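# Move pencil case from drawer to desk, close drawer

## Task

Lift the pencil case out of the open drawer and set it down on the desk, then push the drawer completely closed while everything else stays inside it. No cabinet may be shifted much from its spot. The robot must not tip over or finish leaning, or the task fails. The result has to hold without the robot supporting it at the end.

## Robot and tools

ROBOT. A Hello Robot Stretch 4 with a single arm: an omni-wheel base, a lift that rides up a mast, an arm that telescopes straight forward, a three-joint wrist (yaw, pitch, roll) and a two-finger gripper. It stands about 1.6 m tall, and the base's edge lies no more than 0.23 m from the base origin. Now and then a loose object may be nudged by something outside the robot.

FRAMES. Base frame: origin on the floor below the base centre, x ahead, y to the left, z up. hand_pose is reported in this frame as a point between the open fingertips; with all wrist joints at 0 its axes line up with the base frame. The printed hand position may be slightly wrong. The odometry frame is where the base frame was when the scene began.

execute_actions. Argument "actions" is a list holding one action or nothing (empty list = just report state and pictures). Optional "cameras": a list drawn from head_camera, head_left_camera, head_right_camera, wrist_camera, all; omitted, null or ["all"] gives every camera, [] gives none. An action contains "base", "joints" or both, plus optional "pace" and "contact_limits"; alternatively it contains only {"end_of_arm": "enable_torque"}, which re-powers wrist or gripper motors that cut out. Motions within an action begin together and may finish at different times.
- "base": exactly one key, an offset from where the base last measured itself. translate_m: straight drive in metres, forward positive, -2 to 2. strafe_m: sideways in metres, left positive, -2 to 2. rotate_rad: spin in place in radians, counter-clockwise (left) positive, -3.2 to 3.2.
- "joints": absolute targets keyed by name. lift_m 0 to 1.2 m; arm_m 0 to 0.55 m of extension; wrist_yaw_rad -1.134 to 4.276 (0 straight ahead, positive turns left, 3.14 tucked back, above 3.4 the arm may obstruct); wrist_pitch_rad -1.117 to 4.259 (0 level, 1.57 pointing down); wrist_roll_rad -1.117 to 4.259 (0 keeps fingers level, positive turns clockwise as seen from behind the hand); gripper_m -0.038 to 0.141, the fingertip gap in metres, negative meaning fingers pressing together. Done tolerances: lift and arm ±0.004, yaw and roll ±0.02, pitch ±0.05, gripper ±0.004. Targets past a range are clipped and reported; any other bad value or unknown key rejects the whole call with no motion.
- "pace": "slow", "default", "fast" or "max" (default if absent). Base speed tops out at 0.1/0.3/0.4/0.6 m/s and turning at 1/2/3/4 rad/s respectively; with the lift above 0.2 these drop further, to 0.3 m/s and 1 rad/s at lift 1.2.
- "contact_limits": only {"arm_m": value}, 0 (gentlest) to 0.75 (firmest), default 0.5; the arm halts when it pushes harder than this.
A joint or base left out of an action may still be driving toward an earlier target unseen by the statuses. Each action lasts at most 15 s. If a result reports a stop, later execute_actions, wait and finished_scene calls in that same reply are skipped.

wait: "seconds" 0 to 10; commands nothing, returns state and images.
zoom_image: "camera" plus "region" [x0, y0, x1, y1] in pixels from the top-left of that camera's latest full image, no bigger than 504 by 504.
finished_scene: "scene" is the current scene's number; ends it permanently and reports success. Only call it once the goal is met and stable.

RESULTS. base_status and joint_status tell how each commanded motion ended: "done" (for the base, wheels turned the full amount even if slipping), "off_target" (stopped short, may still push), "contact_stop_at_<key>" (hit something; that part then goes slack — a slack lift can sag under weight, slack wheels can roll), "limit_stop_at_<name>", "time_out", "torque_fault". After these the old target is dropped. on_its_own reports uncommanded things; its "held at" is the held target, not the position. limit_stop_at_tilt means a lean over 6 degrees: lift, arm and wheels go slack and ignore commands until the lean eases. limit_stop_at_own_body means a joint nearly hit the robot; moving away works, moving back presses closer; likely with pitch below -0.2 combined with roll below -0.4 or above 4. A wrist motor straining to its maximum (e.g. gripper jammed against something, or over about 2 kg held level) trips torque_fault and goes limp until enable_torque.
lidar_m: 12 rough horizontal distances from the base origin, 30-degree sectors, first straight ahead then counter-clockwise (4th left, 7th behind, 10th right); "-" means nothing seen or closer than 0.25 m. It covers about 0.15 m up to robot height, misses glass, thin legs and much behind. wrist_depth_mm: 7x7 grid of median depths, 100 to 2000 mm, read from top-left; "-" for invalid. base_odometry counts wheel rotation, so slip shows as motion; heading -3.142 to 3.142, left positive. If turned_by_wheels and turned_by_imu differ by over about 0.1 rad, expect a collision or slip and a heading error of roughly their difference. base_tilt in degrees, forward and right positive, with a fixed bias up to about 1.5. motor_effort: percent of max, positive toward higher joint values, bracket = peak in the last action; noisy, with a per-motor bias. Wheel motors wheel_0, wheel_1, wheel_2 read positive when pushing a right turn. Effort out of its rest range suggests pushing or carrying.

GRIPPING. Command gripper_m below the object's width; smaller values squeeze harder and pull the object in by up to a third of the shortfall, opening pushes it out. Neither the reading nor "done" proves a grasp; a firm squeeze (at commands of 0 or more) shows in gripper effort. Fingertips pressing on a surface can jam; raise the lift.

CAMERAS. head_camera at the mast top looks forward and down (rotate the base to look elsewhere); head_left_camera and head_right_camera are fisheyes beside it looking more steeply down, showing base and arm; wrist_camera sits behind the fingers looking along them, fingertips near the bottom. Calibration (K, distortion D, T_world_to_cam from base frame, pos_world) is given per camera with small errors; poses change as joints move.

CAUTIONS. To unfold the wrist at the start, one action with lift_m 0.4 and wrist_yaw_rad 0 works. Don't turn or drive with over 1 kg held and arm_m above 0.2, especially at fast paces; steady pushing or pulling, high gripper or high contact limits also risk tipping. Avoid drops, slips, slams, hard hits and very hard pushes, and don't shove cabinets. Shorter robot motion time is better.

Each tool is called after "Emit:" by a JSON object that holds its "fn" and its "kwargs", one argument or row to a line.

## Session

Emit:
{"fn": "execute_actions", "kwargs": {
  "actions": []
}}

Scene clock: 0.00 s.
base_odometry: x=+0.000 y=+0.000 heading=+0.000 (m, m, rad; odometry frame)
turned_by_wheels: +0.000 (rad since the last result)
turned_by_imu: +0.000 (rad since the last result)
base_tilt: forward=-0.5 right=+0.1 (deg)
lidar_m: 1.33 1.35 1.89 1.68 1.68 2.11 0.95 0.94 2.37 2.26 2.49 2.04
base_status: not commanded
joint_positions: lift_m=+0.182 arm_m=-0.001 wrist_yaw_rad=+3.221 wrist_pitch_rad=-0.001 wrist_roll_rad=+0.009 gripper_m=+0.057
joint_status: not commanded
motor_effort: lift_m=+22 arm_m=+0 wrist_yaw_rad=+2 wrist_pitch_rad=-5 wrist_roll_rad=+1 gripper_m=-2 wheel_0=+0 wheel_1=+0 wheel_2=+0 (%)
hand_pose: x=-0.1246 y=+0.0644 z=+0.3602 quat_wxyz=(-0.040, +0.001, +0.005, +0.999) (m; base frame)
wrist_depth_mm: - 138 137 - - - - / - - 135 - - - - / - 105 134 - - - - / - 123 135 - - - - / 186 1397 1430 - - - - / 205 1397 195 1537 208 1537 1499 / 204 891 960 138 917 960 991
pictures: head_camera, head_left_camera, head_right_camera, wrist_camera
camera_calibration (this result's frames):
wrist_camera: T_world_to_cam=[[-0.0507384, 0.99865, -0.0111305, -0.0692421], [-0.028864, -0.0126065, -0.999504, 0.41795], [-0.998295, -0.0503919, 0.0294646, 0.0957503], [0, 0, 0, 1]] pos_world=[0.104137, 0.0792426, 0.41415]
Images, in order (width x height): head_camera 420x560, head_left_camera 420x672, head_right_camera 420x672, wrist_camera 616x392.

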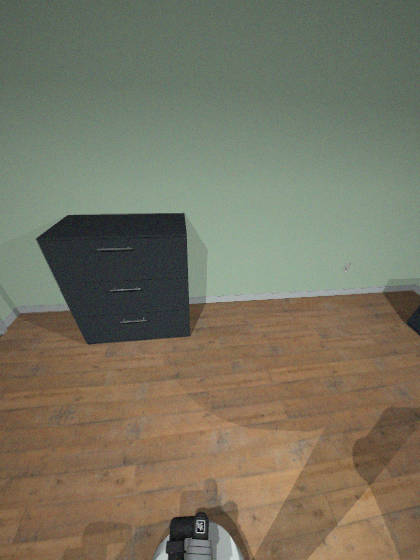

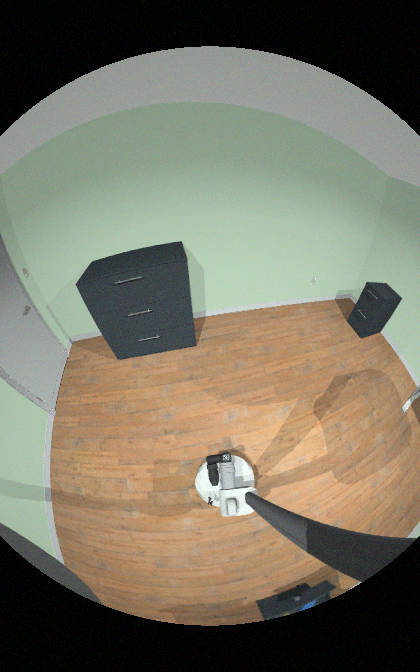

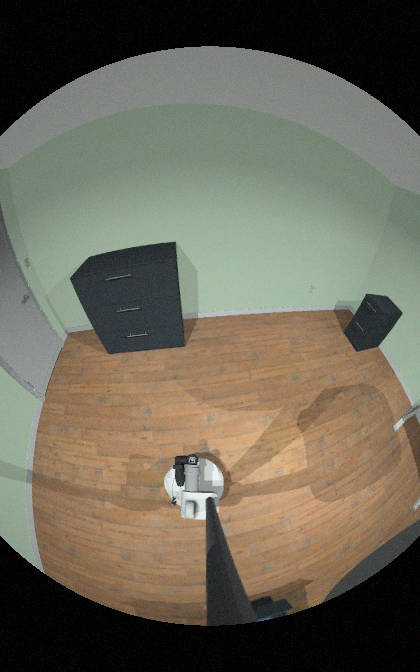

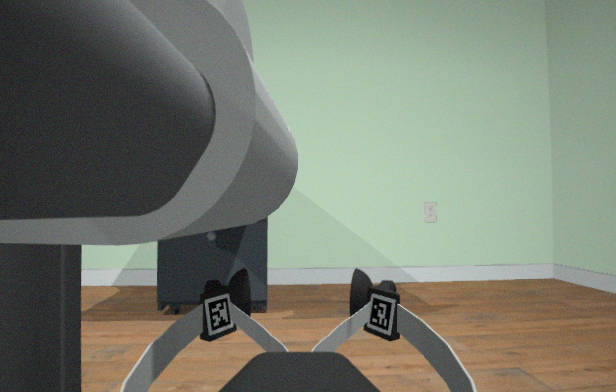

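Emit:
{"fn": "execute_actions", "kwargs": {
  "actions": [
    {"base":{"rotate_rad":-3.06},"joints":{"lift_m":1.05,"wrist_yaw_rad":0}}
  ],
  "cameras": ["head_camera"]
}}

Emit:
{"fn": "execute_actions", "kwargs": {
  "actions": [
    {"base":{"strafe_m":0.3},"joints":{"wrist_pitch_rad":1.57,"gripper_m":0.09,"arm_m":0.3}}
  ],
  "cameras": ["head_camera","head_right_camera"]
}}

Scene clock: 4.77 s.
base_odometry: x=+0.000 y=+0.000 heading=-3.060 (m, m, rad; odometry frame)
turned_by_wheels: -3.060 (rad since the last result)
turned_by_imu: -3.008 (rad since the last result)
base_tilt: forward=-0.5 right=+0.1 (deg)
lidar_m: 0.94 0.99 2.33 2.24 2.50 1.93 1.34 1.36 1.84 1.70 1.75 2.02
base_status: done
joint_positions: lift_m=+1.050 arm_m=-0.001 wrist_yaw_rad=+0.000 wrist_pitch_rad=-0.001 wrist_roll_rad=+0.009 gripper_m=+0.057
joint_status: all done
motor_effort: lift_m=+25(29) arm_m=+0(0) wrist_yaw_rad=+2(7) wrist_pitch_rad=-7(6) wrist_roll_rad=-1(0) gripper_m=-5(4) wheel_0=+0(6) wheel_1=-1(7) wheel_2=-1(6) (%)
hand_pose: x=+0.4584 y=-0.0874 z=+1.2283 quat_wxyz=(+1.000, +0.004, -0.001, +0.000) (m; base frame)
wrist_depth_mm: 1661 1756 1661 1808 1756 1808 1863 / 1708 1708 1756 1756 1863 1808 1808 / 1708 1661 1756 1661 1756 1863 1863 / 1618 1708 1808 1756 1808 1756 1808 / 1618 1661 1661 1708 1708 1808 1756 / 1618 1661 196 1661 207 1756 1708 / 1661 1708 1499 138 1661 1756 1756
pictures: head_camera
Images, in order (width x height): head_camera 420x560.

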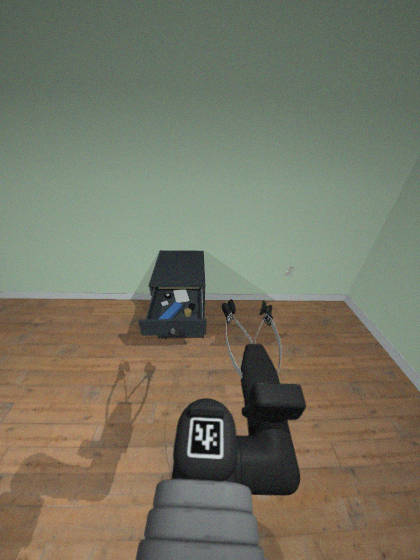

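Scene clock: 7.10 s.
base_odometry: x=+0.024 y=-0.299 heading=-3.060 (m, m, rad; odometry frame)
turned_by_wheels: +0.000 (rad since the last result)
turned_by_imu: +0.001 (rad since the last result)
base_tilt: forward=-0.5 right=+0.2 (deg)
lidar_m: 0.92 1.91 2.07 1.93 2.25 1.97 1.44 1.38 2.15 2.00 2.06 1.02
base_status: done
joint_positions: lift_m=+1.050 arm_m=+0.299 wrist_yaw_rad=+0.000 wrist_pitch_rad=+1.570 wrist_roll_rad=+0.009 gripper_m=+0.090
joint_status: all done
motor_effort: lift_m=+25(25) arm_m=+8(9) wrist_yaw_rad=+1(2) wrist_pitch_rad=+2(9) wrist_roll_rad=-2(0) gripper_m=+0(4) wheel_0=+0(5) wheel_1=-1(7) wheel_2=+0(1) (%)
hand_pose: x=+0.4698 y=-0.0874 z=+0.9394 quat_wxyz=(+0.708, +0.003, +0.707, -0.003) (m; base frame)
wrist_depth_mm: 1205 1182 1182 1160 1205 1205 1205 / 1160 1182 1182 1182 1182 1205 1205 / 1160 1182 1182 1205 1182 1182 1160 / 1160 1160 1182 1182 1182 1205 1182 / 1160 1160 1205 1160 1160 1182 1182 / 1160 1160 205 1160 198 1160 1205 / 1160 1160 976 138 1182 1160 1182
pictures: head_camera, head_right_camera
Images, in order (width x height): head_camera 420x560, head_right_camera 420x672.

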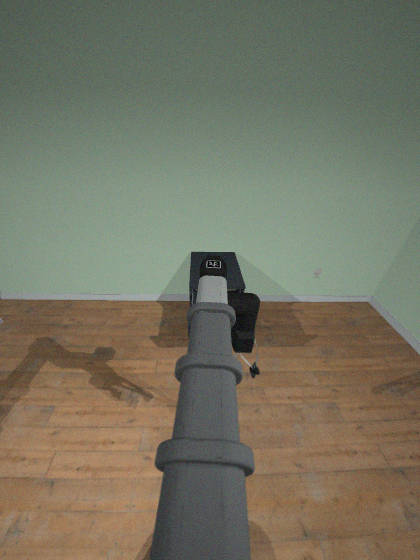

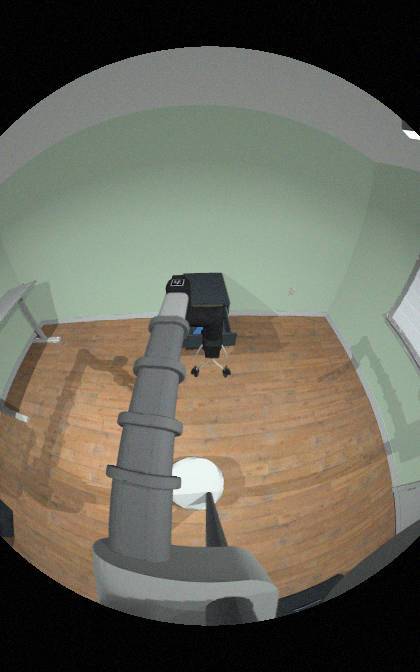

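Emit:
{"fn": "execute_actions", "kwargs": {
  "actions": [
    {"base":{"translate_m":0.52},"joints":{"lift_m":0.95,"arm_m":0.35}}
  ],
  "cameras": ["wrist_camera"]
}}

Scene clock: 10.67 s.
base_odometry: x=-0.494 y=-0.341 heading=-3.060 (m, m, rad; odometry frame)
turned_by_wheels: +0.000 (rad since the last result)
turned_by_imu: -0.001 (rad since the last result)
base_tilt: forward=-0.6 right=+0.1 (deg)
lidar_m: 0.39 0.42 1.81 1.94 2.53 2.51 1.88 1.90 2.12 1.96 2.02 0.47
base_status: done
joint_positions: lift_m=+0.950 arm_m=+0.349 wrist_yaw_rad=+0.000 wrist_pitch_rad=+1.570 wrist_roll_rad=+0.009 gripper_m=+0.090
joint_status: all done
motor_effort: lift_m=+17(24) arm_m=+8(10) wrist_yaw_rad=+1(1) wrist_pitch_rad=-1(1) wrist_roll_rad=+0(1) gripper_m=+0(2) wheel_0=+0(7) wheel_1=-1(4) wheel_2=+1(9) (%)
hand_pose: x=+0.5197 y=-0.0874 z=+0.8401 quat_wxyz=(+0.707, +0.003, +0.707, -0.003) (m; base frame)
wrist_depth_mm: 1078 427 424 433 492 1118 1118 / 1060 1060 549 539 544 1078 1098 / 1060 1098 544 549 549 1098 1098 / 1078 1042 535 544 549 1098 1098 / 1060 1060 539 544 539 1098 1098 / 1042 1060 204 496 198 1078 1078 / 1042 1060 1042 138 1060 1078 1098
pictures: wrist_camera
camera_calibration (this result's frames):
wrist_camera: T_world_to_cam=[[-0.0111398, -0.999536, 0.0283327, -0.108054], [-0.999522, 0.0103131, -0.0291573, 0.605527], [0.0288516, -0.028644, -0.999173, 1.04941], [0, 0, 0, 1]] pos_world=[0.573756, -0.0841894, 1.06926]
Images, in order (width x height): wrist_camera 616x392.

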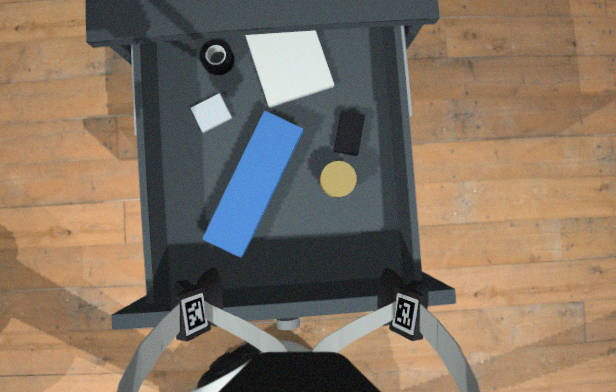

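Emit:
{"fn": "execute_actions", "kwargs": {
  "actions": [
    {"base":{"strafe_m":0.072},"joints":{"arm_m":0.43,"wrist_roll_rad":0.46,"lift_m":0.76,"gripper_m":0.105}}
  ],
  "cameras": ["wrist_camera"]
}}

Scene clock: 13.07 s.
base_odometry: x=-0.488 y=-0.413 heading=-3.060 (m, m, rad; odometry frame)
turned_by_wheels: +0.000 (rad since the last result)
turned_by_imu: +0.001 (rad since the last result)
base_tilt: forward=-0.4 right=+0.1 (deg)
lidar_m: 0.42 1.38 1.84 1.87 1.93 2.52 1.93 1.97 2.19 2.03 2.07 0.43
base_status: done
joint_positions: lift_m=+0.760 arm_m=+0.429 wrist_yaw_rad=+0.000 wrist_pitch_rad=+1.570 wrist_roll_rad=+0.460 gripper_m=+0.105
joint_status: all done
motor_effort: lift_m=+16(17) arm_m=+8(9) wrist_yaw_rad=+1(2) wrist_pitch_rad=+0(1) wrist_roll_rad=-1(3) gripper_m=-3(5) wheel_0=+2(6) wheel_1=-1(8) wheel_2=+0(1) (%)
hand_pose: x=+0.5997 y=-0.0874 z=+0.6501 quat_wxyz=(+0.689, +0.161, +0.688, -0.161) (m; base frame)
wrist_depth_mm: 227 229 347 355 359 891 917 / 229 334 345 345 359 336 904 / 307 353 351 351 357 347 904 / 329 351 351 324 322 355 327 / 854 347 349 320 355 353 336 / 866 293 214 320 201 353 319 / 854 320 345 139 349 287 262
pictures: wrist_camera
camera_calibration (this result's frames):
wrist_camera: T_world_to_cam=[[-0.44537, -0.894908, 0.0280203, 0.167962], [-0.895245, 0.44463, -0.0289985, 0.655239], [0.0134923, -0.0380001, -0.999187, 0.865711], [0, 0, 0, 1]] pos_world=[0.649724, -0.108131, 0.879301]
Images, in order (width x height): wrist_camera 616x392.

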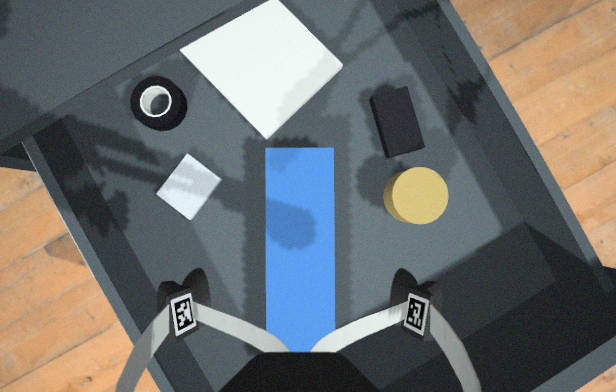

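Emit:
{"fn": "execute_actions", "kwargs": {
  "actions": [
    {"joints":{"lift_m":0.653},"pace":"slow"}
  ],
  "cameras": []
}}

Emit:
{"fn": "execute_actions", "kwargs": {
  "actions": [
    {"joints":{"gripper_m":0.015}}
  ],
  "cameras": []
}}

Emit:
{"fn": "execute_actions", "kwargs": {
  "actions": [
    {"joints":{"lift_m":1.0}}
  ],
  "cameras": ["wrist_camera"]
}}

Emit:
{"fn": "execute_actions", "kwargs": {
  "actions": [
    {"base":{"rotate_rad":1.5},"pace":"slow"}
  ],
  "cameras": []
}}

Emit:
{"fn": "execute_actions", "kwargs": {
  "actions": [
    {"base":{"translate_m":1.35},"joints":{"arm_m":0.54}}
  ],
  "cameras": ["wrist_camera","head_right_camera"]
}}

Scene clock: 15.80 s.
base_odometry: x=-0.488 y=-0.413 heading=-3.060 (m, m, rad; odometry frame)
turned_by_wheels: +0.000 (rad since the last result)
turned_by_imu: +0.001 (rad since the last result)
base_tilt: forward=-0.5 right=+0.1 (deg)
lidar_m: 0.42 1.38 1.80 1.88 1.90 2.53 1.93 1.97 2.21 2.05 2.09 0.45
base_status: not commanded
joint_positions: lift_m=+0.653 arm_m=+0.429 wrist_yaw_rad=+0.000 wrist_pitch_rad=+1.570 wrist_roll_rad=+0.460 gripper_m=+0.105
joint_status: all done
motor_effort: lift_m=+16(15) arm_m=+8(8) wrist_yaw_rad=+1(1) wrist_pitch_rad=+1(2) wrist_roll_rad=+2(0) gripper_m=+1(1) wheel_0=+1(1) wheel_1=-1(1) wheel_2=+0(0) (%)
hand_pose: x=+0.5997 y=-0.0874 z=+0.5431 quat_wxyz=(+0.689, +0.161, +0.688, -0.161) (m; base frame)
wrist_depth_mm: 244 247 238 239 250 252 218 / 243 245 246 247 249 250 236 / 242 243 247 216 248 250 249 / 242 237 244 215 248 213 249 / 238 242 243 213 245 247 246 / 212 240 213 213 201 245 246 / 193 240 241 139 243 244 245
pictures: none
No camera images: the call's "cameras" was empty. Leave "cameras" out to get every camera's image.

Scene clock: 17.53 s.
base_odometry: x=-0.488 y=-0.413 heading=-3.060 (m, m, rad; odometry frame)
turned_by_wheels: +0.000 (rad since the last result)
turned_by_imu: +0.001 (rad since the last result)
base_tilt: forward=-0.5 right=+0.2 (deg)
lidar_m: 0.42 1.38 1.79 1.87 1.94 2.53 1.93 1.93 2.19 2.04 2.09 0.43
base_status: not commanded
joint_positions: lift_m=+0.653 arm_m=+0.429 wrist_yaw_rad=+0.000 wrist_pitch_rad=+1.570 wrist_roll_rad=+0.460 gripper_m=+0.015
joint_status: all done
motor_effort: lift_m=+16(16) arm_m=+8(8) wrist_yaw_rad=+2(2) wrist_pitch_rad=+2(0) wrist_roll_rad=+0(0) gripper_m=-17(23) wheel_0=+1(2) wheel_1=-1(1) wheel_2=+0(0) (%)
hand_pose: x=+0.5997 y=-0.0874 z=+0.5431 quat_wxyz=(+0.689, +0.161, +0.688, -0.161) (m; base frame)
wrist_depth_mm: 245 246 236 238 248 251 217 / 244 244 246 248 249 249 235 / 243 243 245 205 247 248 250 / 242 236 242 203 246 212 248 / 238 242 243 202 246 246 248 / 212 240 197 202 198 245 246 / 193 221 239 129 243 243 245
pictures: none
No camera images: the call's "cameras" was empty. Leave "cameras" out to get every camera's image.

Scene clock: 19.97 s.
base_odometry: x=-0.488 y=-0.413 heading=-3.060 (m, m, rad; odometry frame)
turned_by_wheels: +0.000 (rad since the last result)
turned_by_imu: +0.001 (rad since the last result)
base_tilt: forward=-0.5 right=+0.2 (deg)
lidar_m: 0.40 1.39 1.80 1.88 1.91 2.52 1.91 1.95 2.22 2.03 2.07 0.41
base_status: not commanded
joint_positions: lift_m=+1.000 arm_m=+0.429 wrist_yaw_rad=+0.000 wrist_pitch_rad=+1.570 wrist_roll_rad=+0.460 gripper_m=+0.015
joint_status: all done
motor_effort: lift_m=+26(30) arm_m=+8(8) wrist_yaw_rad=+0(1) wrist_pitch_rad=+0(1) wrist_roll_rad=-1(1) gripper_m=-20(16) wheel_0=+1(2) wheel_1=-1(2) wheel_2=+0(0) (%)
hand_pose: x=+0.5997 y=-0.0874 z=+0.8893 quat_wxyz=(+0.689, +0.161, +0.688, -0.161) (m; base frame)
wrist_depth_mm: 473 477 477 477 1138 1138 1160 / 991 469 473 477 1138 1138 1138 / 1138 469 477 204 603 1160 1160 / 1098 1118 597 204 591 1160 1138 / 1098 1118 585 203 597 591 1138 / 1118 1118 197 202 198 1118 1138 / 1118 1098 1118 130 1042 1138 1118
pictures: wrist_camera
camera_calibration (this result's frames):
wrist_camera: T_world_to_cam=[[-0.44538, -0.894905, 0.0279492, 0.161353], [-0.895238, 0.444635, -0.0291415, 0.662349], [0.0136517, -0.0380002, -0.999184, 1.10464], [0, 0, 0, 1]] pos_world=[0.649743, -0.108132, 1.11853]
Images, in order (width x height): wrist_camera 616x392.

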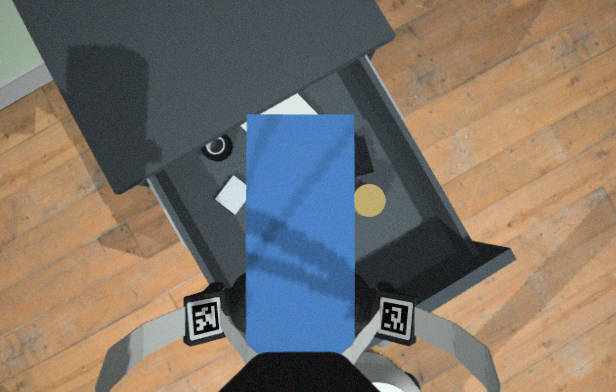

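Scene clock: 22.77 s.
base_odometry: x=-0.488 y=-0.413 heading=-1.560 (m, m, rad; odometry frame)
turned_by_wheels: +1.500 (rad since the last result)
turned_by_imu: +1.476 (rad since the last result)
base_tilt: forward=-0.5 right=+0.1 (deg)
lidar_m: 0.48 1.91 2.50 2.37 1.90 2.27 2.05 2.06 0.46 0.42 1.37 1.71
base_status: done
joint_positions: lift_m=+1.000 arm_m=+0.429 wrist_yaw_rad=+0.000 wrist_pitch_rad=+1.570 wrist_roll_rad=+0.460 gripper_m=+0.015
joint_status: not commanded
motor_effort: lift_m=+26(26) arm_m=+8(8) wrist_yaw_rad=+1(1) wrist_pitch_rad=-1(2) wrist_roll_rad=+0(3) gripper_m=-19(17) wheel_0=+0(5) wheel_1=-1(6) wheel_2=+0(5) (%)
hand_pose: x=+0.5998 y=-0.0874 z=+0.8893 quat_wxyz=(+0.689, +0.161, +0.688, -0.161) (m; base frame)
wrist_depth_mm: 1118 1118 1138 1160 1182 1160 1160 / 1138 1138 1138 1138 1138 1138 1160 / 1098 1138 1118 204 1138 1160 1138 / 1118 1118 1118 203 1118 1160 1138 / 1098 1118 1138 203 1118 1118 1138 / 1060 1098 197 201 198 1138 1118 / 1078 1078 1098 130 1098 1118 1118
pictures: none
No camera images: the call's "cameras" was empty. Leave "cameras" out to get every camera's image.

Scene clock: 28.73 s.
torque_fault: wrist_pitch_rad switched itself off since the last result.
base_odometry: x=-0.474 y=-1.763 heading=-1.560 (m, m, rad; odometry frame)
turned_by_wheels: +0.000 (rad since the last result)
turned_by_imu: +0.006 (rad since the last result)
base_tilt: forward=-0.5 right=+0.0 (deg)
lidar_m: 0.44 0.56 0.69 1.77 2.59 2.65 3.42 1.35 1.28 1.16 0.98 0.63
base_status: done
joint_positions: lift_m=+1.000 arm_m=+0.539 wrist_yaw_rad=-0.001 wrist_pitch_rad=+2.210 wrist_roll_rad=+0.460 gripper_m=+0.015
joint_status: all done
on_its_own: wrist_pitch_rad is off since a torque_fault, until you send "end_of_arm": "enable_torque" (your +1.570 is given up)
motor_effort: lift_m=+21(26) arm_m=+8(9) wrist_yaw_rad=+5(24) wrist_pitch_rad=+0(100) wrist_roll_rad=+1(20) gripper_m=-21(25) wheel_0=-1(5) wheel_1=+1(4) wheel_2=+0(18) (%)
hand_pose: x=+0.5373 y=-0.0872 z=+0.9465 quat_wxyz=(+0.437, +0.103, +0.870, -0.204) (m; base frame)
wrist_depth_mm: 115 122 129 138 146 158 167 / 123 130 139 149 160 172 1336 / 132 141 151 162 175 1499 1430 / 143 153 165 178 1499 1618 1708 / 155 167 181 206 1708 1808 1808 / 170 181 190 202 198 1983 1808 / 186 1499 1708 128 - 1921 1661
pictures: head_right_camera, wrist_camera
camera_calibration (this result's frames):
wrist_camera: T_world_to_cam=[[-0.341879, -0.894427, 0.288305, -0.169842], [-0.735064, 0.445661, 0.510947, 0.0108727], [-0.585491, -0.0372404, -0.809823, 1.30544], [0, 0, 0, 1]] pos_world=[0.714248, -0.108142, 1.10058]
Images, in order (width x height): head_right_camera 420x672, wrist_camera 616x392.

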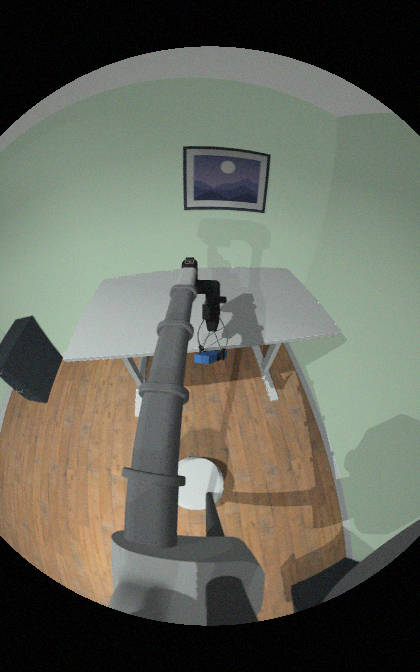

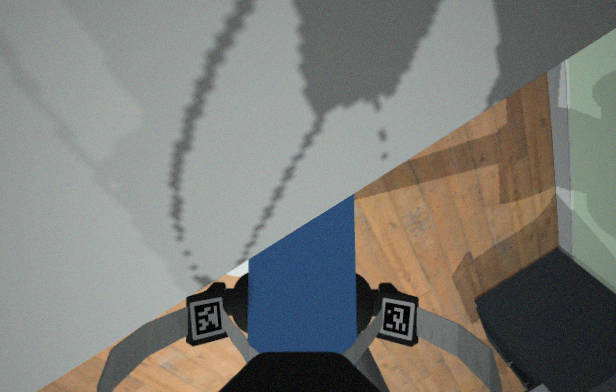

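This desk is taller. Recovering.

Emit:
{"fn": "execute_actions", "kwargs": {
  "actions": [
    {"end_of_arm":"enable_torque"}
  ],
  "cameras": []
}}

Emit:
{"fn": "execute_actions", "kwargs": {
  "actions": [
    {"joints":{"arm_m":0.25}}
  ],
  "cameras": []
}}

Emit:
{"fn": "execute_actions", "kwargs": {
  "actions": [
    {"joints":{"lift_m":1.17,"wrist_pitch_rad":1.57}}
  ],
  "cameras": []
}}

Emit:
{"fn": "execute_actions", "kwargs": {
  "actions": [
    {"base":{"translate_m":0.1},"joints":{"arm_m":0.54}}
  ],
  "cameras": ["wrist_camera","head_right_camera"]
}}

Scene clock: 29.93 s.
base_odometry: x=-0.474 y=-1.763 heading=-1.560 (m, m, rad; odometry frame)
turned_by_wheels: +0.000 (rad since the last result)
turned_by_imu: +0.000 (rad since the last result)
base_tilt: forward=-0.5 right=+0.2 (deg)
lidar_m: 0.46 0.57 0.70 1.79 2.58 2.64 3.43 1.35 1.27 1.15 1.01 0.64
base_status: not commanded
joint_positions: lift_m=+1.000 arm_m=+0.539 wrist_yaw_rad=-0.001 wrist_pitch_rad=+2.210 wrist_roll_rad=+0.460 gripper_m=+0.015
joint_status: not commanded
end_of_arm: enable_torque: each motor that was off is on again
on_its_own: wrist_pitch_rad is held at +2.210, not at your +1.570, since a torque_fault
motor_effort: lift_m=+21(22) arm_m=+8(8) wrist_yaw_rad=+5(5) wrist_pitch_rad=-1(1) wrist_roll_rad=-1(1) gripper_m=-18(17) wheel_0=+0(1) wheel_1=+1(1) wheel_2=+0(0) (%)
hand_pose: x=+0.5373 y=-0.0872 z=+0.9465 quat_wxyz=(+0.437, +0.103, +0.870, -0.204) (m; base frame)
wrist_depth_mm: 115 122 129 138 146 157 167 / 123 130 139 149 160 172 1336 / 132 141 151 162 175 1464 1464 / 143 153 165 178 1499 1708 1708 / 155 167 181 206 1618 1921 1921 / 170 181 190 202 198 - 1756 / 186 1499 1661 128 - 1863 1618
pictures: none
No camera images: the call's "cameras" was empty. Leave "cameras" out to get every camera's image.

Scene clock: 31.93 s.
base_odometry: x=-0.474 y=-1.763 heading=-1.560 (m, m, rad; odometry frame)
turned_by_wheels: +0.000 (rad since the last result)
turned_by_imu: +0.001 (rad since the last result)
base_tilt: forward=-0.5 right=+0.1 (deg)
lidar_m: 0.54 0.57 0.71 1.79 2.58 2.63 3.42 1.32 1.29 1.15 0.99 0.33
base_status: not commanded
joint_positions: lift_m=+1.000 arm_m=+0.251 wrist_yaw_rad=+0.000 wrist_pitch_rad=+2.208 wrist_roll_rad=+0.460 gripper_m=+0.015
joint_status: all done
on_its_own: wrist_pitch_rad is held at +2.210, not at your +1.570, since a torque_fault
motor_effort: lift_m=+21(21) arm_m=-8(9) wrist_yaw_rad=+2(5) wrist_pitch_rad=+6(7) wrist_roll_rad=-2(1) gripper_m=-22(18) wheel_0=+0(1) wheel_1=+1(1) wheel_2=+0(0) (%)
hand_pose: x=+0.2507 y=-0.0874 z=+0.9463 quat_wxyz=(+0.438, +0.103, +0.869, -0.204) (m; base frame)
wrist_depth_mm: 878 931 991 1060 1138 1182 1255 / 960 1008 904 1138 1229 1308 1336 / 1025 1042 904 210 1336 1430 1464 / 1078 1160 991 207 1537 1661 1661 / 1182 1281 1336 205 1661 1756 1756 / 1336 1430 200 202 198 1863 1499 / 1430 1464 1661 130 - - 1397
pictures: none
No camera images: the call's "cameras" was empty. Leave "cameras" out to get every camera's image.

Scene clock: 33.73 s.
base_odometry: x=-0.474 y=-1.763 heading=-1.560 (m, m, rad; odometry frame)
turned_by_wheels: +0.000 (rad since the last result)
turned_by_imu: +0.001 (rad since the last result)
base_tilt: forward=-0.6 right=+0.2 (deg)
lidar_m: 0.31 0.54 0.70 1.79 2.57 2.64 3.44 1.33 1.30 1.18 1.00 0.50
base_status: not commanded
joint_positions: lift_m=+1.170 arm_m=+0.251 wrist_yaw_rad=+0.000 wrist_pitch_rad=+1.570 wrist_roll_rad=+0.460 gripper_m=+0.015
joint_status: all done
motor_effort: lift_m=+26(25) arm_m=-8(8) wrist_yaw_rad=+1(1) wrist_pitch_rad=+2(2) wrist_roll_rad=+0(1) gripper_m=-16(16) wheel_0=-1(0) wheel_1=+1(1) wheel_2=+0(0) (%)
hand_pose: x=+0.4224 y=-0.0874 z=+1.0593 quat_wxyz=(+0.689, +0.161, +0.688, -0.161) (m; base frame)
wrist_depth_mm: 334 334 338 338 1281 1336 1160 / 332 332 334 1281 1281 1308 1255 / 330 330 1308 211 1308 1366 1336 / 329 1281 1308 208 1336 1308 1308 / 1255 1281 1255 206 1308 1336 1336 / 1255 1281 198 201 198 1308 1308 / 1281 1255 1281 129 1042 1308 1336
pictures: none
No camera images: the call's "cameras" was empty. Leave "cameras" out to get every camera's image.

Scene clock: 35.73 s.
base_odometry: x=-0.473 y=-1.863 heading=-1.560 (m, m, rad; odometry frame)
turned_by_wheels: +0.000 (rad since the last result)
turned_by_imu: +0.000 (rad since the last result)
base_tilt: forward=-0.5 right=+0.2 (deg)
lidar_m: 0.45 0.46 0.57 1.77 2.61 2.74 3.56 1.47 1.30 1.18 0.81 0.51
base_status: done
joint_positions: lift_m=+1.170 arm_m=+0.539 wrist_yaw_rad=+0.000 wrist_pitch_rad=+1.570 wrist_roll_rad=+0.460 gripper_m=+0.015
joint_status: all done
motor_effort: lift_m=+26(26) arm_m=+8(9) wrist_yaw_rad=+1(1) wrist_pitch_rad=-2(3) wrist_roll_rad=-1(1) gripper_m=-20(19) wheel_0=-1(4) wheel_1=+1(6) wheel_2=+0(7) (%)
hand_pose: x=+0.7097 y=-0.0874 z=+1.0593 quat_wxyz=(+0.689, +0.161, +0.688, -0.161) (m; base frame)
wrist_depth_mm: 332 334 334 336 340 342 342 / 329 330 334 334 334 342 340 / 329 329 332 211 336 340 340 / 329 330 329 208 336 336 338 / 325 329 330 205 332 332 338 / 325 327 198 200 198 332 336 / 325 325 327 129 330 330 334
pictures: head_right_camera, wrist_camera
camera_calibration (this result's frames):
wrist_camera: T_world_to_cam=[[-0.445338, -0.894928, 0.0279071, 0.205613], [-0.895257, 0.44459, -0.0292257, 0.765892], [0.0137476, -0.0379994, -0.999183, 1.27292], [0, 0, 0, 1]] pos_world=[0.759737, -0.108129, 1.28853]
Images, in order (width x height): head_right_camera 420x672, wrist_camera 616x392.

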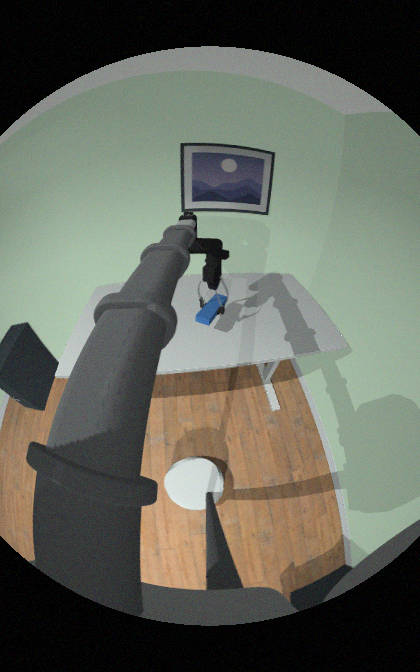

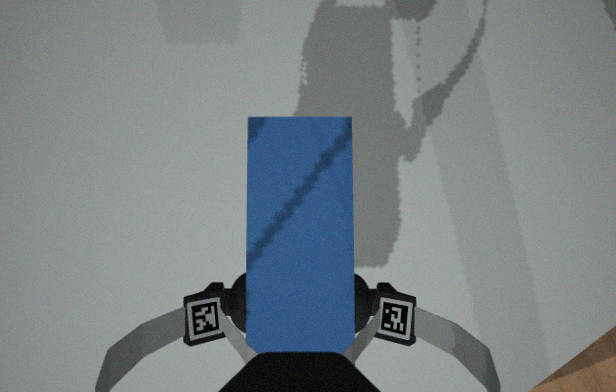

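Emit:
{"fn": "execute_actions", "kwargs": {
  "actions": [
    {"joints":{"lift_m":1.085},"pace":"slow"}
  ],
  "cameras": []
}}

Emit:
{"fn": "execute_actions", "kwargs": {
  "actions": [
    {"joints":{"gripper_m":0.1}}
  ],
  "cameras": []
}}

Emit:
{"fn": "execute_actions", "kwargs": {
  "actions": [
    {"joints":{"lift_m":1.15}}
  ],
  "cameras": []
}}

Emit:
{"fn": "execute_actions", "kwargs": {
  "actions": [
    {"base":{"translate_m":-1.5},"joints":{"arm_m":0,"wrist_roll_rad":0}}
  ],
  "cameras": []
}}

Emit:
{"fn": "execute_actions", "kwargs": {
  "actions": [
    {"base":{"strafe_m":0.2},"joints":{"lift_m":0.43,"wrist_pitch_rad":0,"gripper_m":0}}
  ],
  "cameras": []
}}

Emit:
{"fn": "execute_actions", "kwargs": {
  "actions": [
    {"base":{"rotate_rad":-1.44}}
  ],
  "cameras": ["wrist_camera","head_right_camera"]
}}

Scene clock: 38.20 s.
base_odometry: x=-0.473 y=-1.863 heading=-1.560 (m, m, rad; odometry frame)
turned_by_wheels: +0.000 (rad since the last result)
turned_by_imu: +0.001 (rad since the last result)
base_tilt: forward=-0.5 right=+0.1 (deg)
lidar_m: 0.45 0.45 0.58 1.76 2.59 2.71 3.52 1.43 1.26 1.14 0.81 0.53
base_status: not commanded
joint_positions: lift_m=+1.085 arm_m=+0.539 wrist_yaw_rad=+0.000 wrist_pitch_rad=+1.570 wrist_roll_rad=+0.460 gripper_m=+0.015
joint_status: all done
motor_effort: lift_m=+16(24) arm_m=+8(8) wrist_yaw_rad=+1(0) wrist_pitch_rad=+2(1) wrist_roll_rad=+1(0) gripper_m=-17(15) wheel_0=-1(0) wheel_1=+1(1) wheel_2=+0(0) (%)
hand_pose: x=+0.7097 y=-0.0874 z=+0.9751 quat_wxyz=(+0.689, +0.161, +0.688, -0.161) (m; base frame)
wrist_depth_mm: 248 250 250 252 253 254 255 / 246 248 250 250 252 252 253 / 245 247 248 211 251 251 252 / 246 245 248 207 250 251 251 / 243 245 245 205 249 249 250 / 242 244 198 202 198 249 251 / 242 242 243 129 246 247 248
pictures: none
No camera images: the call's "cameras" was empty. Leave "cameras" out to get every camera's image.

Scene clock: 39.87 s.
base_odometry: x=-0.473 y=-1.863 heading=-1.560 (m, m, rad; odometry frame)
turned_by_wheels: +0.000 (rad since the last result)
turned_by_imu: +0.001 (rad since the last result)
base_tilt: forward=-0.5 right=+0.0 (deg)
lidar_m: 0.44 0.47 0.54 1.74 2.60 2.72 3.54 1.44 1.28 1.15 0.79 0.51
base_status: not commanded
joint_positions: lift_m=+1.085 arm_m=+0.539 wrist_yaw_rad=+0.000 wrist_pitch_rad=+1.570 wrist_roll_rad=+0.460 gripper_m=+0.100
joint_status: all done
motor_effort: lift_m=+16(16) arm_m=+8(8) wrist_yaw_rad=+0(0) wrist_pitch_rad=+2(1) wrist_roll_rad=-1(0) gripper_m=-1(20) wheel_0=-1(0) wheel_1=+1(1) wheel_2=+0(0) (%)
hand_pose: x=+0.7097 y=-0.0874 z=+0.9751 quat_wxyz=(+0.689, +0.161, +0.688, -0.161) (m; base frame)
wrist_depth_mm: 248 250 251 251 252 255 255 / 247 248 249 251 253 253 254 / 247 246 247 220 252 252 252 / 245 247 247 218 248 250 250 / 242 245 245 216 248 251 250 / 243 244 213 216 213 249 249 / 241 241 244 138 245 248 247
pictures: none
No camera images: the call's "cameras" was empty. Leave "cameras" out to get every camera's image.

Scene clock: 41.07 s.
base_odometry: x=-0.473 y=-1.863 heading=-1.560 (m, m, rad; odometry frame)
turned_by_wheels: +0.000 (rad since the last result)
turned_by_imu: +0.000 (rad since the last result)
base_tilt: forward=-0.6 right=+0.1 (deg)
lidar_m: 0.45 0.45 0.57 1.74 2.61 2.71 3.53 1.45 1.30 1.15 0.81 0.52
base_status: not commanded
joint_positions: lift_m=+1.150 arm_m=+0.539 wrist_yaw_rad=+0.000 wrist_pitch_rad=+1.570 wrist_roll_rad=+0.460 gripper_m=+0.100
joint_status: all done
motor_effort: lift_m=+25(27) arm_m=+8(8) wrist_yaw_rad=+1(0) wrist_pitch_rad=+2(0) wrist_roll_rad=+0(0) gripper_m=-2(1) wheel_0=-1(0) wheel_1=+1(0) wheel_2=+0(0) (%)
hand_pose: x=+0.7097 y=-0.0874 z=+1.0394 quat_wxyz=(+0.689, +0.161, +0.688, -0.161) (m; base frame)
wrist_depth_mm: 312 314 314 319 319 320 322 / 310 314 317 317 319 319 319 / 309 310 314 283 315 317 319 / 310 310 310 283 315 317 317 / 309 309 310 282 310 315 315 / 307 307 214 281 213 312 315 / 304 304 307 139 310 312 312
pictures: none
No camera images: the call's "cameras" was empty. Leave "cameras" out to get every camera's image.

Scene clock: 47.53 s.
base_odometry: x=-0.488 y=-0.363 heading=-1.561 (m, m, rad; odometry frame)
turned_by_wheels: +0.000 (rad since the last result)
turned_by_imu: +0.008 (rad since the last result)
base_tilt: forward=-0.5 right=+0.1 (deg)
lidar_m: 1.94 1.96 2.55 1.98 1.88 2.16 1.99 1.99 0.47 0.41 0.41 1.71
base_status: done
joint_positions: lift_m=+1.150 arm_m=+0.001 wrist_yaw_rad=+0.000 wrist_pitch_rad=+1.570 wrist_roll_rad=+0.000 gripper_m=+0.100
joint_status: all done
motor_effort: lift_m=+25(25) arm_m=-8(9) wrist_yaw_rad=+1(1) wrist_pitch_rad=+0(1) wrist_roll_rad=-2(2) gripper_m=+3(1) wheel_0=+1(4) wheel_1=+0(1) wheel_2=-2(10) (%)
hand_pose: x=+0.1724 y=-0.0874 z=+1.0394 quat_wxyz=(+0.707, +0.000, +0.707, +0.000) (m; base frame)
wrist_depth_mm: 1308 1281 1281 1281 1336 1308 1336 / 1281 1308 1281 1281 1308 1336 1308 / 1281 1281 1308 1308 1308 1255 1308 / 1255 1336 1281 1281 1281 1308 1308 / 1229 1281 1042 1060 1308 1182 759 / 1229 1255 213 1042 212 741 750 / 1255 1229 1229 139 1308 691 741
pictures: none
No camera images: the call's "cameras" was empty. Leave "cameras" out to get every camera's image.

Scene clock: 51.20 s.
base_odometry: x=-0.288 y=-0.361 heading=-1.561 (m, m, rad; odometry frame)
turned_by_wheels: +0.000 (rad since the last result)
turned_by_imu: +0.002 (rad since the last result)
base_tilt: forward=-0.4 right=+0.2 (deg)
lidar_m: 1.90 2.38 2.39 2.16 1.72 2.19 2.01 2.06 0.67 0.61 1.56 1.96
base_status: done
joint_positions: lift_m=+0.430 arm_m=+0.001 wrist_yaw_rad=+0.000 wrist_pitch_rad=+0.003 wrist_roll_rad=+0.000 gripper_m=+0.000
joint_status: all done
motor_effort: lift_m=+16(25) arm_m=-8(8) wrist_yaw_rad=+0(2) wrist_pitch_rad=-10(15) wrist_roll_rad=+0(3) gripper_m=-2(5) wheel_0=+0(9) wheel_1=-1(10) wheel_2=-1(1) (%)
hand_pose: x=+0.4608 y=-0.0874 z=+0.6077 quat_wxyz=(+1.000, +0.000, +0.002, +0.000) (m; base frame)
wrist_depth_mm: - - - - - - 1756 / - - - - - - 1708 / - - - - - - 1808 / - - - - - - 1708 / - - - - - - 1708 / - - 1983 202 - - 1708 / 1537 1464 1366 137 1336 1576 1499
pictures: none
No camera images: the call's "cameras" was empty. Leave "cameras" out to get every camera's image.

Scene clock: 53.17 s.
base_odometry: x=-0.288 y=-0.361 heading=-3.001 (m, m, rad; odometry frame)
turned_by_wheels: -1.440 (rad since the last result)
turned_by_imu: -1.416 (rad since the last result)
base_tilt: forward=-0.5 right=+0.2 (deg)
lidar_m: 0.61 1.61 1.99 1.91 2.38 2.28 1.70 1.75 2.13 2.02 2.10 0.64
base_status: done
joint_positions: lift_m=+0.430 arm_m=+0.001 wrist_yaw_rad=+0.000 wrist_pitch_rad=+0.003 wrist_roll_rad=+0.000 gripper_m=+0.000
joint_status: not commanded
motor_effort: lift_m=+18(18) arm_m=-8(8) wrist_yaw_rad=+3(0) wrist_pitch_rad=-6(7) wrist_roll_rad=-1(2) gripper_m=-6(3) wheel_0=+1(6) wheel_1=+0(7) wheel_2=+0(6) (%)
hand_pose: x=+0.4608 y=-0.0875 z=+0.6076 quat_wxyz=(+1.000, +0.000, +0.001, +0.000) (m; base frame)
wrist_depth_mm: 1366 1397 1366 1336 1397 1397 1366 / 1336 1336 1366 1397 1366 1366 1366 / 1366 1366 1366 1366 1366 1366 1336 / 1366 1336 1336 1430 1366 1397 1366 / 1366 1336 394 394 397 402 1366 / 1336 1366 392 203 397 399 1336 / 1308 1308 392 138 394 1366 1366
pictures: head_right_camera, wrist_camera
camera_calibration (this result's frames):
wrist_camera: T_world_to_cam=[[-0.0284647, -0.999592, -0.00225886, -0.075592], [0.0254882, 0.00153324, -0.999674, 0.656495], [0.99927, -0.028513, 0.0254342, -0.250852], [0, 0, 0, 1]] pos_world=[0.231784, -0.0837203, 0.66249]
Images, in order (width x height): head_right_camera 420x672, wrist_camera 616x392.

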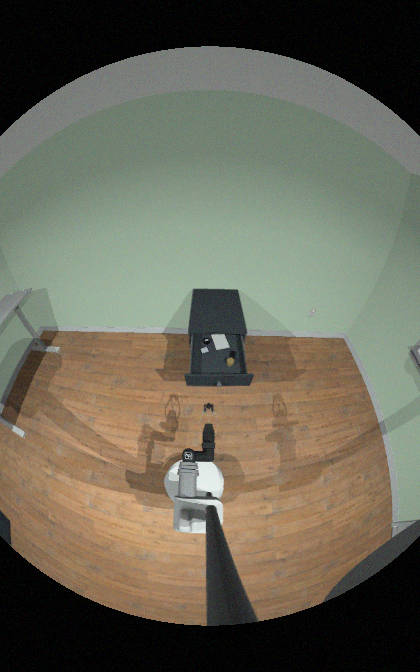

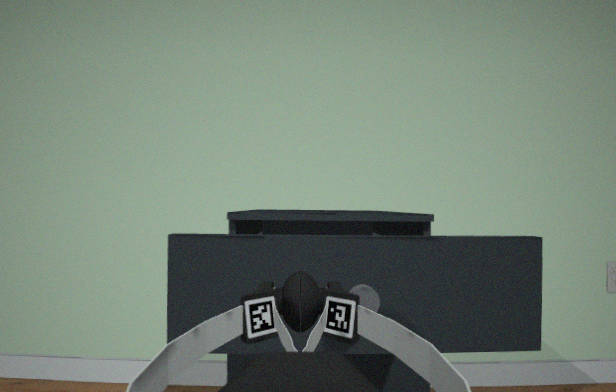

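Emit:
{"fn": "execute_actions", "kwargs": {
  "actions": [
    {"joints":{"arm_m":0.54},"pace":"slow","contact_limits":{"arm_m":0.15}}
  ],
  "cameras": ["wrist_camera","head_right_camera"]
}}

Scene clock: 59.73 s.
base_odometry: x=-0.288 y=-0.361 heading=-3.000 (m, m, rad; odometry frame)
turned_by_wheels: +0.001 (rad since the last result)
turned_by_imu: +0.003 (rad since the last result)
base_tilt: forward=-0.6 right=+0.1 (deg)
lidar_m: 0.95 1.61 1.99 1.90 2.35 2.25 1.72 1.74 2.14 2.02 2.10 1.02
base_status: not commanded
joint_positions: lift_m=+0.430 arm_m=+0.513 wrist_yaw_rad=+0.000 wrist_pitch_rad=+0.001 wrist_roll_rad=+0.000 gripper_m=+0.000
joint_status: arm_m contact_stop (moved +0.511 of +0.539)
on_its_own: arm_m is slack since a contact_stop (your +0.540 is given up)
motor_effort: lift_m=+18(18) arm_m=+0(16) wrist_yaw_rad=+1(20) wrist_pitch_rad=-2(6) wrist_roll_rad=-3(1) gripper_m=-5(5) wheel_0=+5(6) wheel_1=+4(5) wheel_2=-1(5) (%)
contact_limits: arm_m 0.15
hand_pose: x=+0.9719 y=-0.0874 z=+0.6081 quat_wxyz=(+1.000, +0.000, +0.001, +0.000) (m; base frame)
wrist_depth_mm: 831 854 831 854 842 854 854 / 842 854 854 831 820 854 842 / 831 854 831 842 842 842 842 / 842 842 842 831 831 831 820 / 842 232 235 236 239 241 243 / 831 232 233 201 237 239 240 / 831 230 230 140 206 239 238
pictures: head_right_camera, wrist_camera
camera_calibration (this result's frames):
wrist_camera: T_world_to_cam=[[-0.028255, -0.999598, -0.00229733, -0.0611628], [0.0269591, 0.00153538, -0.999635, 0.642438], [0.999237, -0.0283066, 0.0269049, -0.762483], [0, 0, 0, 1]] pos_world=[0.742853, -0.0837079, 0.662578]
Images, in order (width x height): head_right_camera 420x672, wrist_camera 616x392.

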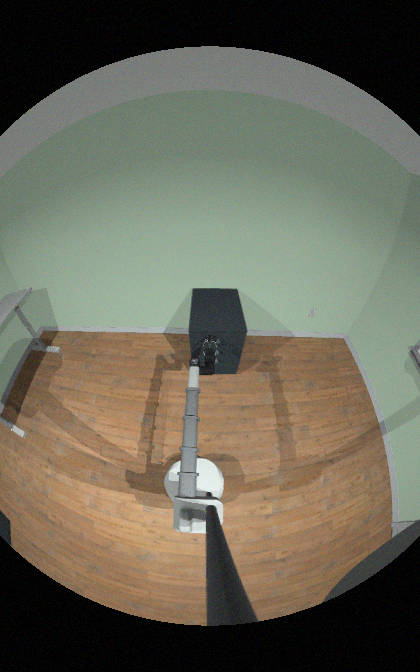

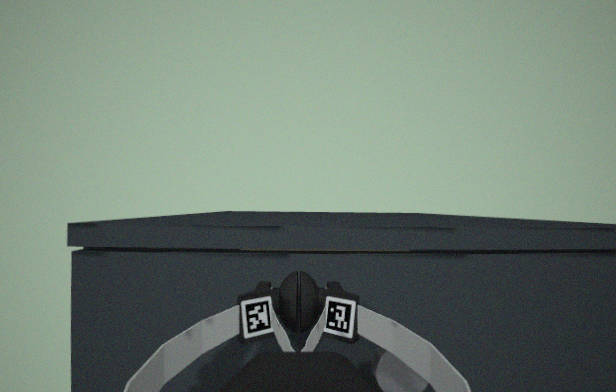

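Emit:
{"fn": "execute_actions", "kwargs": {
  "actions": [
    {"joints":{"arm_m":0.43}}
  ],
  "cameras": []
}}

Emit:
{"fn": "finished_scene", "kwargs": {
  "scene": 2
}}

Scene clock: 61.30 s.
base_odometry: x=-0.288 y=-0.361 heading=-3.000 (m, m, rad; odometry frame)
turned_by_wheels: +0.000 (rad since the last result)
turned_by_imu: +0.000 (rad since the last result)
base_tilt: forward=-0.5 right=+0.2 (deg)
lidar_m: 0.95 1.60 1.99 1.90 2.38 2.25 1.70 1.77 2.15 2.01 2.11 1.01
base_status: not commanded
joint_positions: lift_m=+0.430 arm_m=+0.431 wrist_yaw_rad=+0.000 wrist_pitch_rad=+0.002 wrist_roll_rad=+0.000 gripper_m=+0.000
joint_status: all done
motor_effort: lift_m=+18(18) arm_m=-8(8) wrist_yaw_rad=+2(0) wrist_pitch_rad=-5(6) wrist_roll_rad=-1(2) gripper_m=-3(3) wheel_0=+3(5) wheel_1=+2(4) wheel_2=+0(1) (%)
hand_pose: x=+0.8908 y=-0.0874 z=+0.6078 quat_wxyz=(+1.000, +0.000, +0.001, +0.000) (m; base frame)
wrist_depth_mm: 931 917 931 931 931 960 917 / 931 931 917 917 917 931 931 / 931 917 931 904 917 931 931 / 917 917 931 917 917 917 917 / 891 314 315 319 320 324 327 / 917 312 312 202 322 324 324 / 904 309 312 138 317 320 324
pictures: none
No camera images: the call's "cameras" was empty. Leave "cameras" out to get every camera's image.

The scene is finished: the task was done.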